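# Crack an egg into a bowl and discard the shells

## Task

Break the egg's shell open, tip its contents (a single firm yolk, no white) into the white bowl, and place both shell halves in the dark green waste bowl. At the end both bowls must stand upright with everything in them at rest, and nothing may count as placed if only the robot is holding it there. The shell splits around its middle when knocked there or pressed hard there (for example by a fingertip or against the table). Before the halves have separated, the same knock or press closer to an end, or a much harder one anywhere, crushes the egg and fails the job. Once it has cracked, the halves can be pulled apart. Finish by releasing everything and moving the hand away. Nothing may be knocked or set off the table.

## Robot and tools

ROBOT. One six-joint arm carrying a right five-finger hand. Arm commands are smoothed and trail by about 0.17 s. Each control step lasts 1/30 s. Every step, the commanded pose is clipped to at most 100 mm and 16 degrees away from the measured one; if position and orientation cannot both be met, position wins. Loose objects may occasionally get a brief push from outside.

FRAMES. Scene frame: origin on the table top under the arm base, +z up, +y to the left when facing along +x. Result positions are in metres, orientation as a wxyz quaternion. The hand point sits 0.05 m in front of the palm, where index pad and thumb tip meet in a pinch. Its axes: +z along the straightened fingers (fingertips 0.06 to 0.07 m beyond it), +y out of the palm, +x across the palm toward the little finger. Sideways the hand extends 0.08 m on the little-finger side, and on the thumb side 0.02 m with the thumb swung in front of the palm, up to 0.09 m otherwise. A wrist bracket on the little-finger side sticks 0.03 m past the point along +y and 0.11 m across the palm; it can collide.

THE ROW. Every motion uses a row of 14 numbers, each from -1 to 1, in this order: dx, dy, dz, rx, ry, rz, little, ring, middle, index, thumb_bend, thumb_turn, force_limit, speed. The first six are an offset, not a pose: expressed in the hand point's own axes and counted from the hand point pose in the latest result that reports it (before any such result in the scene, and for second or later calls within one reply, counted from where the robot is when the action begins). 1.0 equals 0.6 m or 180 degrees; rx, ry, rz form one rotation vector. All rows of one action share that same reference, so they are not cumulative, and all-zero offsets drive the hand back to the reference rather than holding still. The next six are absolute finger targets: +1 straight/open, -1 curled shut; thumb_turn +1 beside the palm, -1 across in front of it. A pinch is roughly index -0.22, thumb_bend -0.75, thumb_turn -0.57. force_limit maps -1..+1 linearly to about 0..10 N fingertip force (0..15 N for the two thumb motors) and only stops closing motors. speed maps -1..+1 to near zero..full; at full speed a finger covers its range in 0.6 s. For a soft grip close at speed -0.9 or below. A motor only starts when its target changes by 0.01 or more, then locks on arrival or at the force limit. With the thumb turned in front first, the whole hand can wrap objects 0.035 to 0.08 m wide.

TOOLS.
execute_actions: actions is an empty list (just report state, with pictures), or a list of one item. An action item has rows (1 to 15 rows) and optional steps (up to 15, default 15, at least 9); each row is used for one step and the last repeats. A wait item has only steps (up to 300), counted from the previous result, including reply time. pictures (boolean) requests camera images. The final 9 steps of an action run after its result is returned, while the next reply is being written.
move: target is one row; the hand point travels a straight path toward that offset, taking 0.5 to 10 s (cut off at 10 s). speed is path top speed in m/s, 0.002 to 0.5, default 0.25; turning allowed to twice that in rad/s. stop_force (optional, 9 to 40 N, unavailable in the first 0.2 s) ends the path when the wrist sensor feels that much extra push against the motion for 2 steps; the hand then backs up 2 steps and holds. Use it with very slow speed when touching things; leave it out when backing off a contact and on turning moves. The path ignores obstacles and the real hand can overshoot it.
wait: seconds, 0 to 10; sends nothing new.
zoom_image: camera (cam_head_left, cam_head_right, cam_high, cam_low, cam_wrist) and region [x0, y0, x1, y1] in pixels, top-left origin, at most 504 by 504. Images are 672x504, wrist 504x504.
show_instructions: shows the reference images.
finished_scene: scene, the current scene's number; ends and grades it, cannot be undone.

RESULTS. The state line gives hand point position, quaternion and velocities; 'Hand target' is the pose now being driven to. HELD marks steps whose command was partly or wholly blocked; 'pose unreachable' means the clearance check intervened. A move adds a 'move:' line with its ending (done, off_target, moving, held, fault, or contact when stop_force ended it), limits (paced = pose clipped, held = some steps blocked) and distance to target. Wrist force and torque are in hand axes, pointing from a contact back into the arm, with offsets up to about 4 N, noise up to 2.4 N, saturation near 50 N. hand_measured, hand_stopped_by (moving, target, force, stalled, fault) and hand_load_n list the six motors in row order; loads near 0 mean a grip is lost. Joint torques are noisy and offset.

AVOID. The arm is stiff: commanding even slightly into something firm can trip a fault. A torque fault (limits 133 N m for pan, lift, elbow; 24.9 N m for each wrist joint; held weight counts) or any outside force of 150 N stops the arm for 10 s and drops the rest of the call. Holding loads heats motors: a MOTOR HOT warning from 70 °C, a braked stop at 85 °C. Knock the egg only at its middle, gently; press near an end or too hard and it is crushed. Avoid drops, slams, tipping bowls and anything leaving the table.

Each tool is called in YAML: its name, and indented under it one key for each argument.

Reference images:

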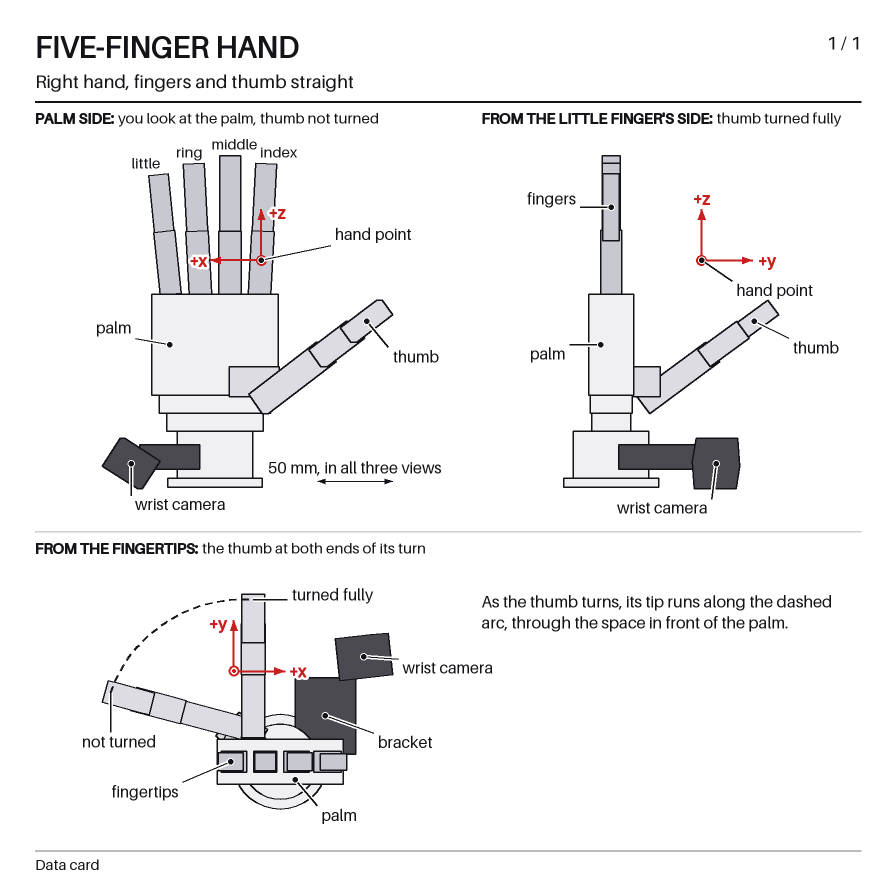

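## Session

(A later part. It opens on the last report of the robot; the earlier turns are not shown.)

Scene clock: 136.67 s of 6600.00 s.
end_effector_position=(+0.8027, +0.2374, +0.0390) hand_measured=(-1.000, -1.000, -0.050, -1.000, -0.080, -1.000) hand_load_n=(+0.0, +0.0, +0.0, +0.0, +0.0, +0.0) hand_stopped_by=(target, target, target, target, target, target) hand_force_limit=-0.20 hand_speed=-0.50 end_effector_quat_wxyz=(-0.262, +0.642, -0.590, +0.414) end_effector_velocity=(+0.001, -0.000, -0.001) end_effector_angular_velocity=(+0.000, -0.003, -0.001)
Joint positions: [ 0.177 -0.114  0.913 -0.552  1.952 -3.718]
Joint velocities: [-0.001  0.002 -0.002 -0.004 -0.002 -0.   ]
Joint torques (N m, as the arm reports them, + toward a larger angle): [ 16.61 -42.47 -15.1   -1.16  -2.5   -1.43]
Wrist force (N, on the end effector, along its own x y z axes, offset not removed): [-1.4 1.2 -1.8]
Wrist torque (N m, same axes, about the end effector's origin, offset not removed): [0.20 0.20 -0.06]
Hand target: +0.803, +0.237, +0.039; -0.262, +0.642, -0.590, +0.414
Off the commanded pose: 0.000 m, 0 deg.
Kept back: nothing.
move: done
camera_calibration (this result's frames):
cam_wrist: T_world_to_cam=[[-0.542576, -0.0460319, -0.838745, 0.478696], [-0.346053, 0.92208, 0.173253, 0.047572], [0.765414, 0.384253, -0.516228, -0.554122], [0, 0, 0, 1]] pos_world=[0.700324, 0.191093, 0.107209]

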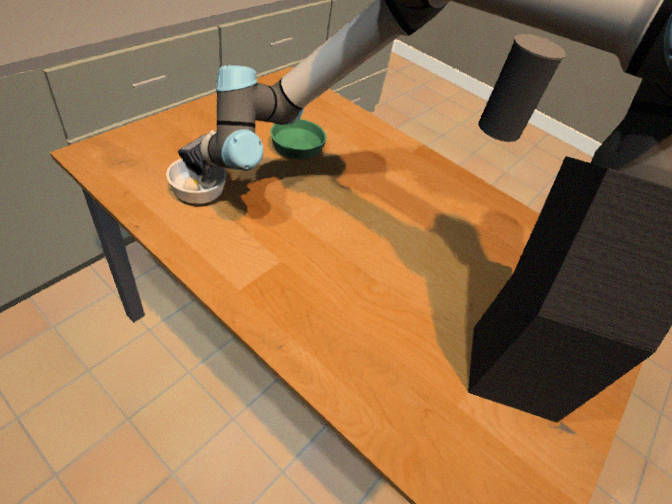

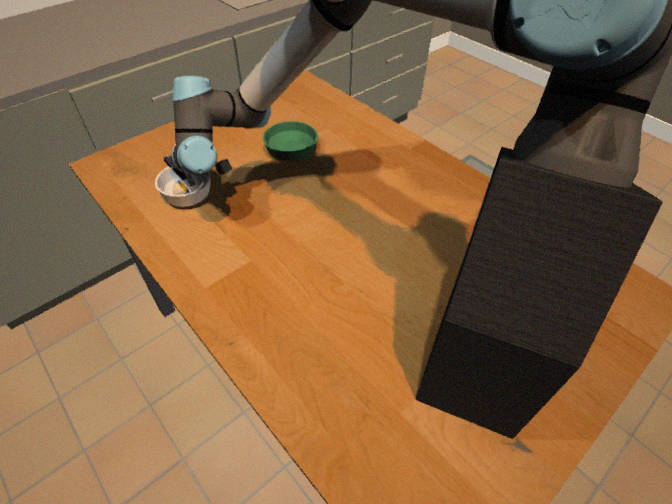

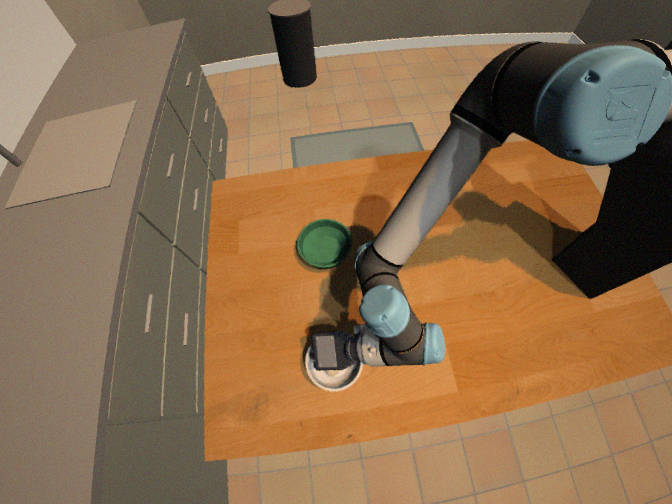

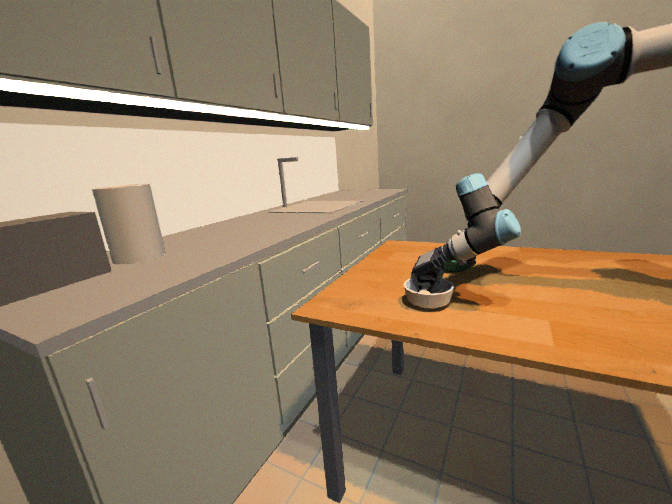

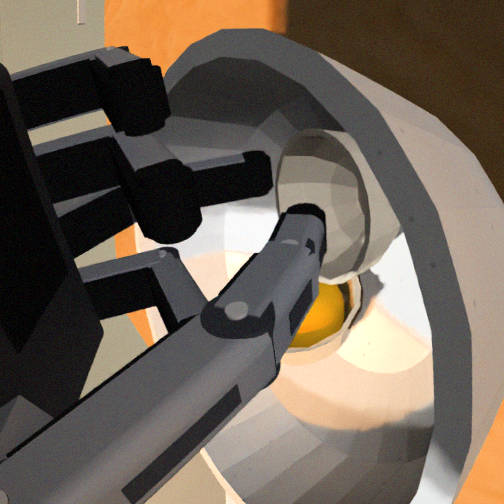

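move:
  target: [-0.003,0.011,0.007,0,0,0,-1,-1,-0.1,-1,-0.08,-1,-0.2,-0.5]
  speed: 0.01
  stop_force: 10

move:
  target: [0,0,0,0,0,0,-1,-1,-0.5,-1,-0.25,-1,-0.2,-0.85]

move:
  target: [0.03,-0.115,-0.074,0,0,0,-1,-1,-0.5,-1,-0.25,-1,-0.2,-0.85]
  speed: 0.06

Scene clock: 138.07 s of 6600.00 s.
end_effector_position=(+0.8027, +0.2374, +0.0312) hand_measured=(-1.000, -1.000, -0.100, -1.000, -0.080, -1.000) hand_load_n=(+0.0, +0.0, +0.0, +0.0, +0.0, +0.0) hand_stopped_by=(target, target, target, target, target, target) hand_force_limit=-0.20 hand_speed=-0.50 end_effector_quat_wxyz=(-0.262, +0.642, -0.590, +0.414) end_effector_velocity=(+0.000, -0.001, -0.002) end_effector_angular_velocity=(-0.001, +0.001, -0.002)
Joint positions: [ 0.172 -0.098  0.897 -0.553  1.947 -3.72 ]
Joint velocities: [-0.001  0.003 -0.005  0.001  0.001 -0.   ]
Joint torques (N m, as the arm reports them, + toward a larger angle): [ 15.36 -42.22 -14.52  -1.04  -2.43  -1.17]
Wrist force (N, on the end effector, along its own x y z axes, offset not removed): [4.5 0.7 1.3]
Wrist torque (N m, same axes, about the end effector's origin, offset not removed): [0.08 -0.49 0.19]
Hand target: +0.803, +0.237, +0.031; -0.262, +0.642, -0.590, +0.414
Off the commanded pose: 0.000 m, 0 deg.
Kept back: nothing.
move: done
camera_calibration (this result's frames):
cam_wrist: T_world_to_cam=[[-0.542563, -0.0460328, -0.838753, 0.472162], [-0.346053, 0.922081, 0.173245, 0.0489176], [0.765423, 0.384249, -0.516217, -0.55817], [0, 0, 0, 1]] pos_world=[0.700342, 0.191106, 0.0994156]

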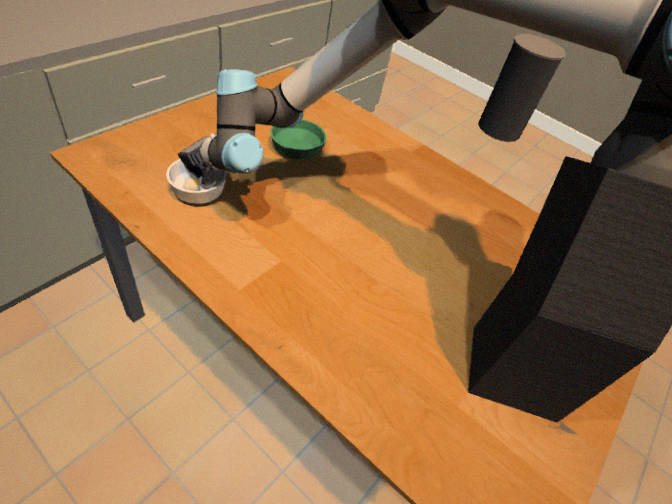

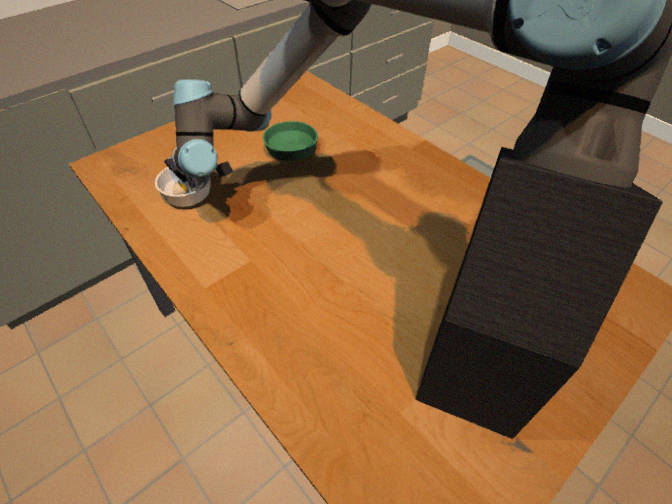

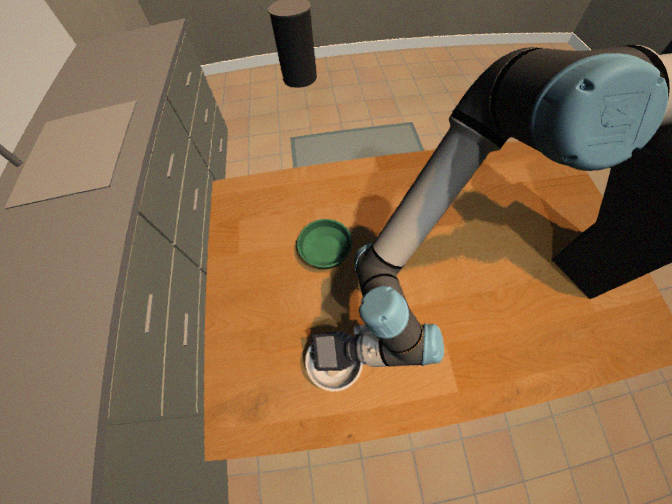

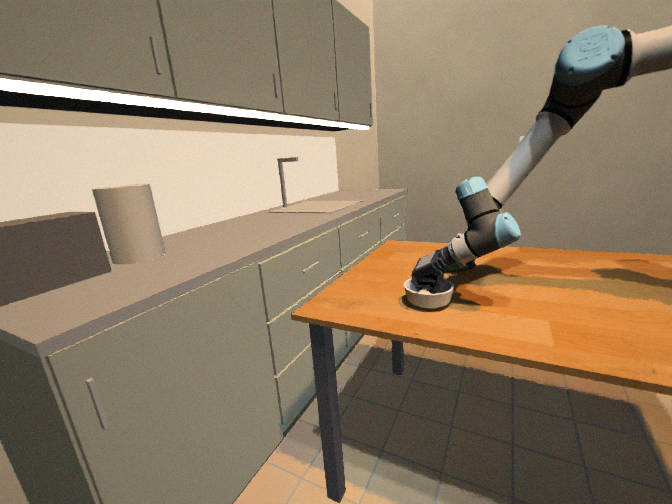

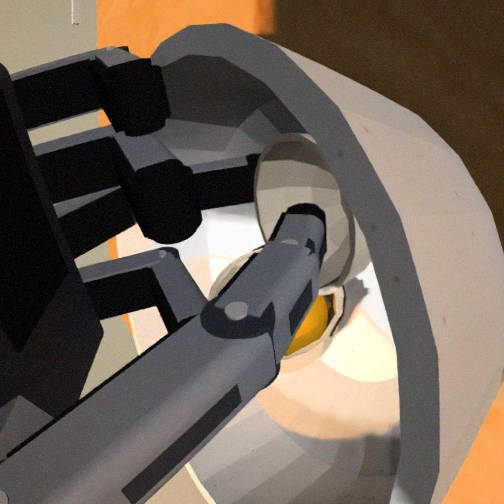

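Scene clock: 139.27 s of 6600.00 s.
end_effector_position=(+0.8027, +0.2374, +0.0312) hand_measured=(-1.000, -1.000, -0.280, -1.000, -0.222, -1.000) hand_load_n=(+0.0, +0.0, +6.5, +0.0, +5.5, +0.5) hand_stopped_by=(target, target, force, target, force, target) hand_force_limit=-0.20 hand_speed=-0.85 end_effector_quat_wxyz=(-0.262, +0.642, -0.590, +0.414) end_effector_velocity=(+0.000, -0.000, +0.000) end_effector_angular_velocity=(+0.000, -0.000, +0.000)
Joint positions: [ 0.172 -0.098  0.897 -0.553  1.947 -3.72 ]
Joint velocities: [-0.    -0.001  0.     0.    -0.     0.   ]
Joint torques (N m, as the arm reports them, + toward a larger angle): [ 29.92 -57.43  -2.34  -0.88   1.89  -0.67]
Wrist force (N, on the end effector, along its own x y z axes, offset not removed): [1.1 4.4 -1.8]
Wrist torque (N m, same axes, about the end effector's origin, offset not removed): [0.56 0.01 0.11]
Hand target: +0.803, +0.237, +0.031; -0.262, +0.642, -0.590, +0.414
Off the commanded pose: 0.000 m, 0 deg.
Kept back: nothing.
move: done
camera_calibration (this result's frames):
cam_wrist: T_world_to_cam=[[-0.542582, -0.0460307, -0.838741, 0.472161], [-0.34602, 0.922095, 0.173236, 0.0489246], [0.765424, 0.384216, -0.51624, -0.55816], [0, 0, 0, 1]] pos_world=[0.700344, 0.191074, 0.0994005]

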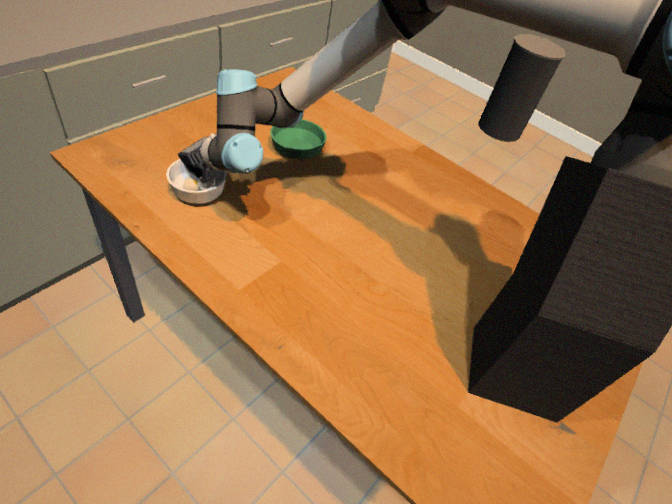

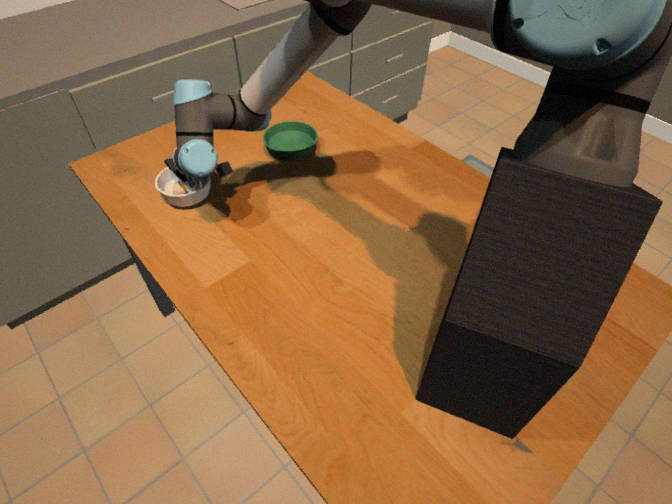

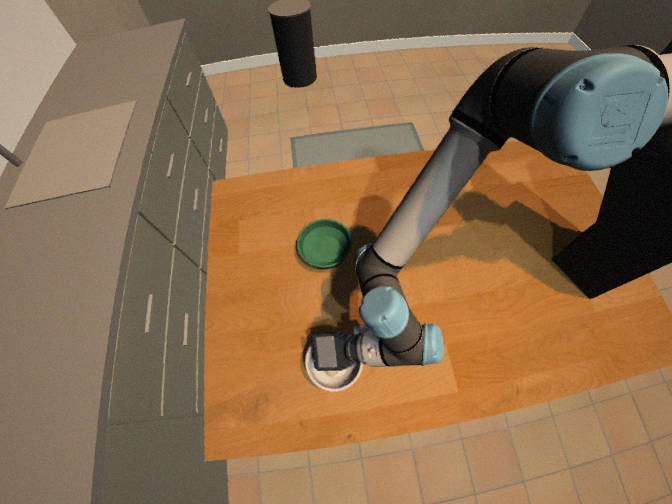

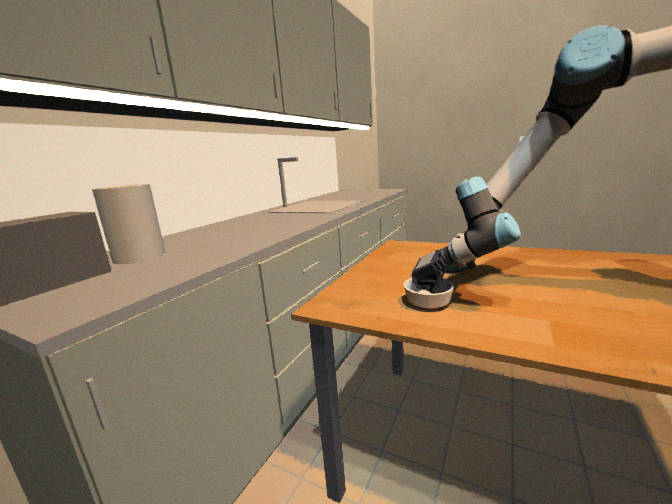

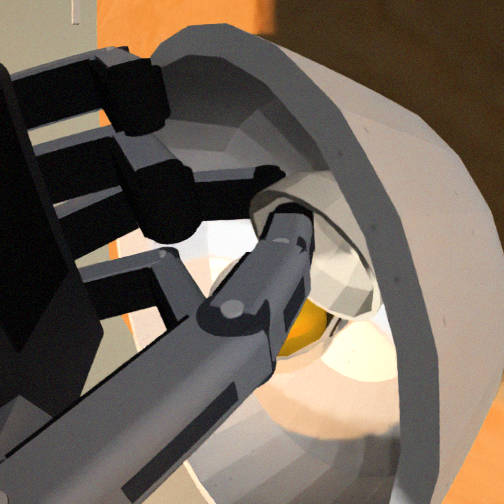

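Scene clock: 141.10 s of 6600.00 s.
end_effector_position=(+0.8021, +0.2381, +0.1150) hand_measured=(-1.000, -1.000, -0.280, -1.000, -0.222, -1.000) hand_load_n=(+0.0, +0.0, +6.5, +0.0, +5.5, +0.5) hand_stopped_by=(target, target, force, target, force, target) hand_force_limit=-0.20 hand_speed=-0.85 end_effector_quat_wxyz=(-0.262, +0.642, -0.590, +0.414) end_effector_velocity=(-0.001, +0.000, +0.001) end_effector_angular_velocity=(-0.000, +0.002, +0.001)
Joint positions: [ 0.228 -0.259  1.037 -0.526  2.002 -3.705]
Joint velocities: [ 0.001 -0.003  0.003  0.002  0.001  0.   ]
Joint torques (N m, as the arm reports them, + toward a larger angle): [ 41.82 -58.28  -3.23   1.36   1.87   1.86]
Wrist force (N, on the end effector, along its own x y z axes, offset not removed): [-1.5 1.5 -0.3]
Wrist torque (N m, same axes, about the end effector's origin, offset not removed): [0.31 0.31 0.07]
Hand target: +0.802, +0.238, +0.115; -0.262, +0.642, -0.590, +0.414
Off the commanded pose: 0.000 m, 0 deg.
Kept back: nothing.
move: done
camera_calibration (this result's frames):
cam_wrist: T_world_to_cam=[[-0.542583, -0.0459832, -0.838743, 0.542095], [-0.346003, 0.922094, 0.173277, 0.0335176], [0.765431, 0.384225, -0.516223, -0.514704], [0, 0, 0, 1]] pos_world=[0.699699, 0.191783, 0.183168]

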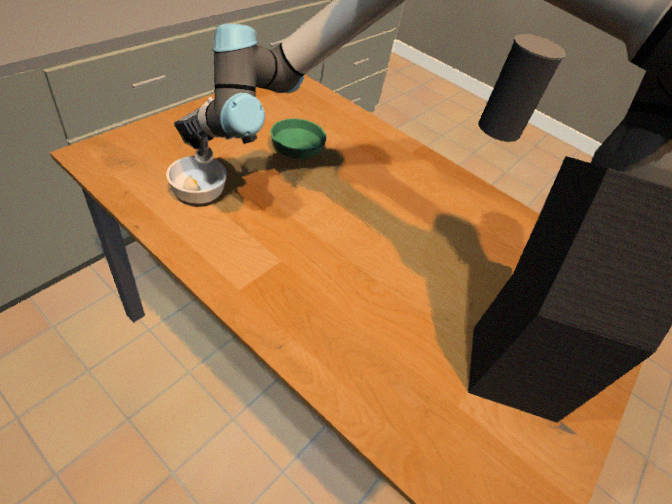

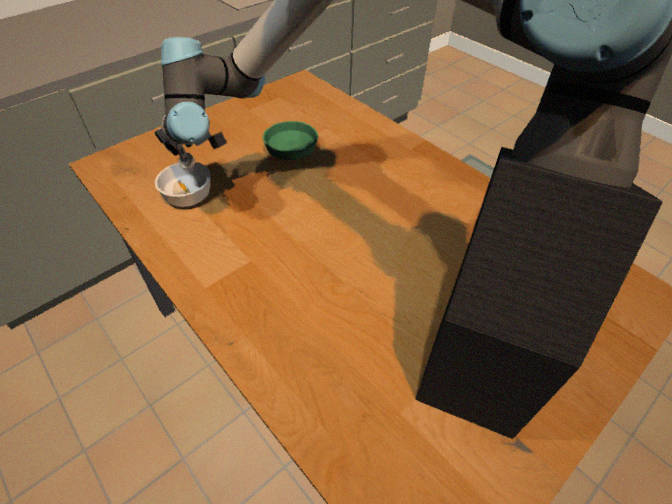

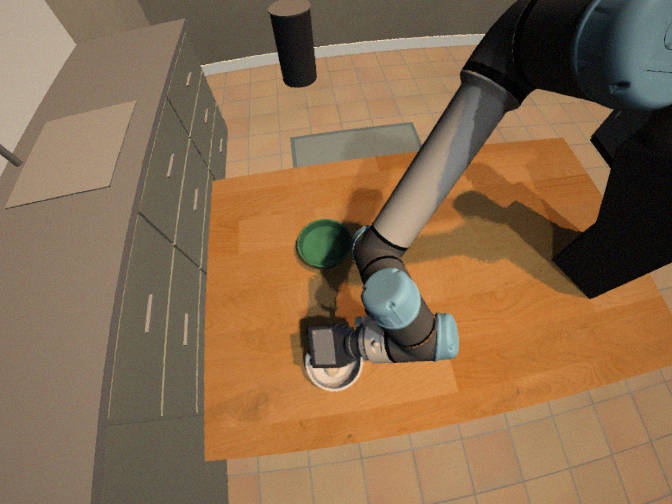

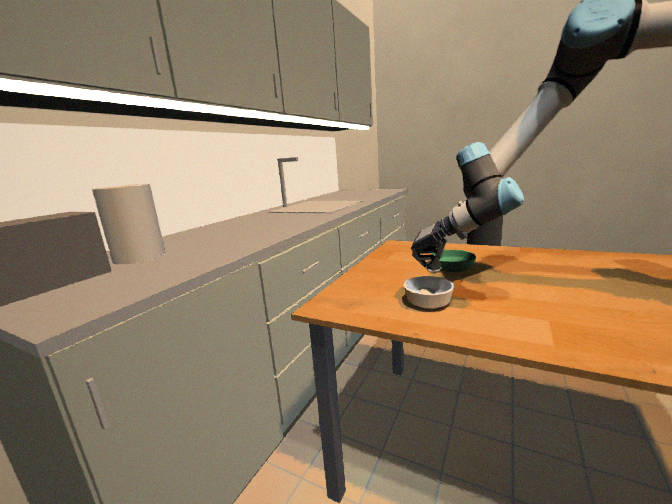

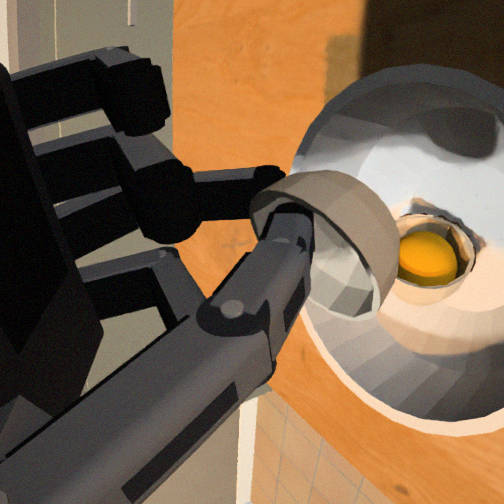

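move:
  target: [0.528,0.123,0.078,0,0,0,-1,-1,-0.5,-1,-0.25,-1,-0.2,-0.85]
  speed: 0.2

Scene clock: 143.77 s of 6600.00 s.
end_effector_position=(+0.7900, -0.0899, +0.1001) hand_measured=(-1.000, -1.000, -0.280, -1.000, -0.222, -1.000) hand_load_n=(+0.0, +0.0, +6.5, +0.0, +5.5, +0.5) hand_stopped_by=(target, target, force, target, force, target) hand_force_limit=-0.20 hand_speed=-0.85 end_effector_quat_wxyz=(-0.262, +0.642, -0.589, +0.414) end_effector_velocity=(-0.000, -0.002, -0.000) end_effector_angular_velocity=(-0.000, +0.001, -0.000)
Joint positions: [-0.25  -0.574  1.339 -0.537  1.538 -3.82 ]
Joint velocities: [-0.003 -0.001 -0.001  0.002 -0.003 -0.001]
Joint torques (N m, as the arm reports them, + toward a larger angle): [  9.7  -56.27 -12.82   1.63  -2.58  -1.29]
Wrist force (N, on the end effector, along its own x y z axes, offset not removed): [-0.1 1.0 -2.1]
Wrist torque (N m, same axes, about the end effector's origin, offset not removed): [0.18 -0.02 0.00]
Hand target: +0.790, -0.090, +0.100; -0.262, +0.642, -0.589, +0.414
Off the commanded pose: 0.001 m, 0 deg.
Kept back: nothing.
move: done
camera_calibration (this result's frames):
cam_wrist: T_world_to_cam=[[-0.542724, -0.0464238, -0.838627, 0.508043], [-0.346106, 0.922118, 0.17294, 0.334434], [0.765285, 0.384113, -0.516524, -0.386991], [0, 0, 0, 1]] pos_world=[0.687635, -0.136154, 0.168332]

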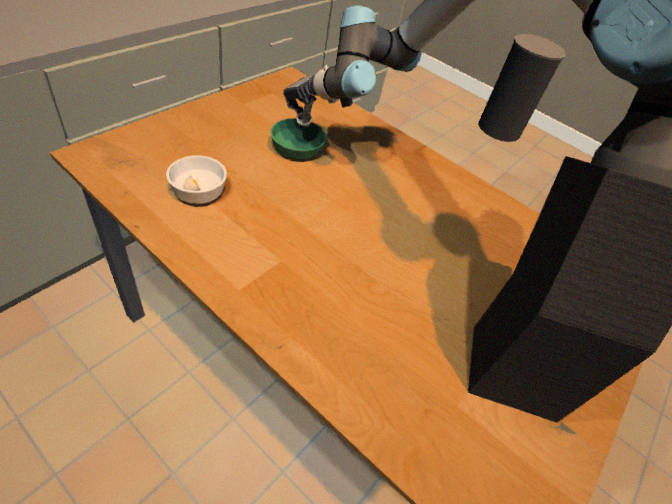

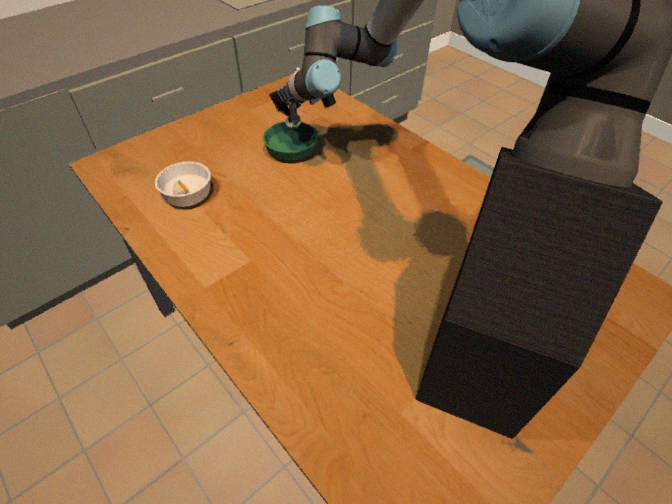

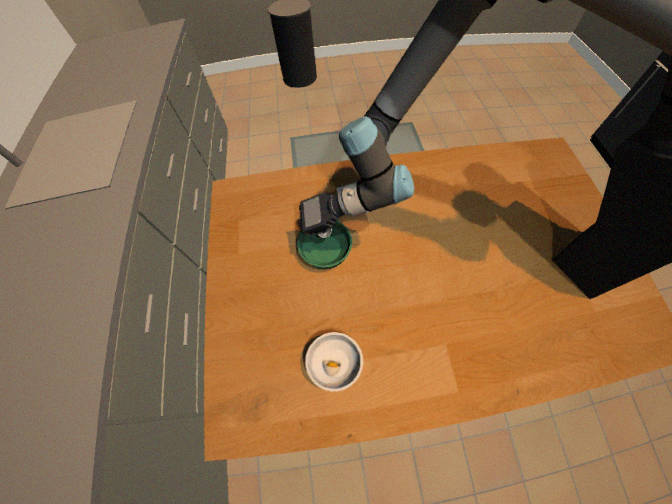

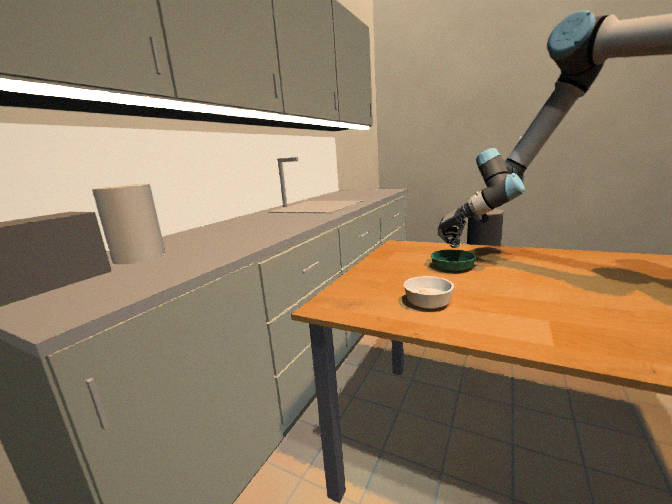

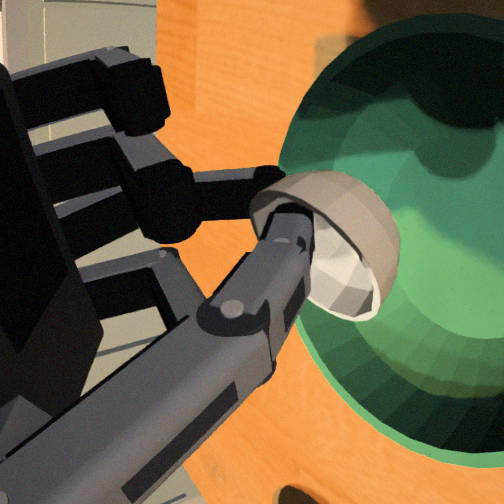

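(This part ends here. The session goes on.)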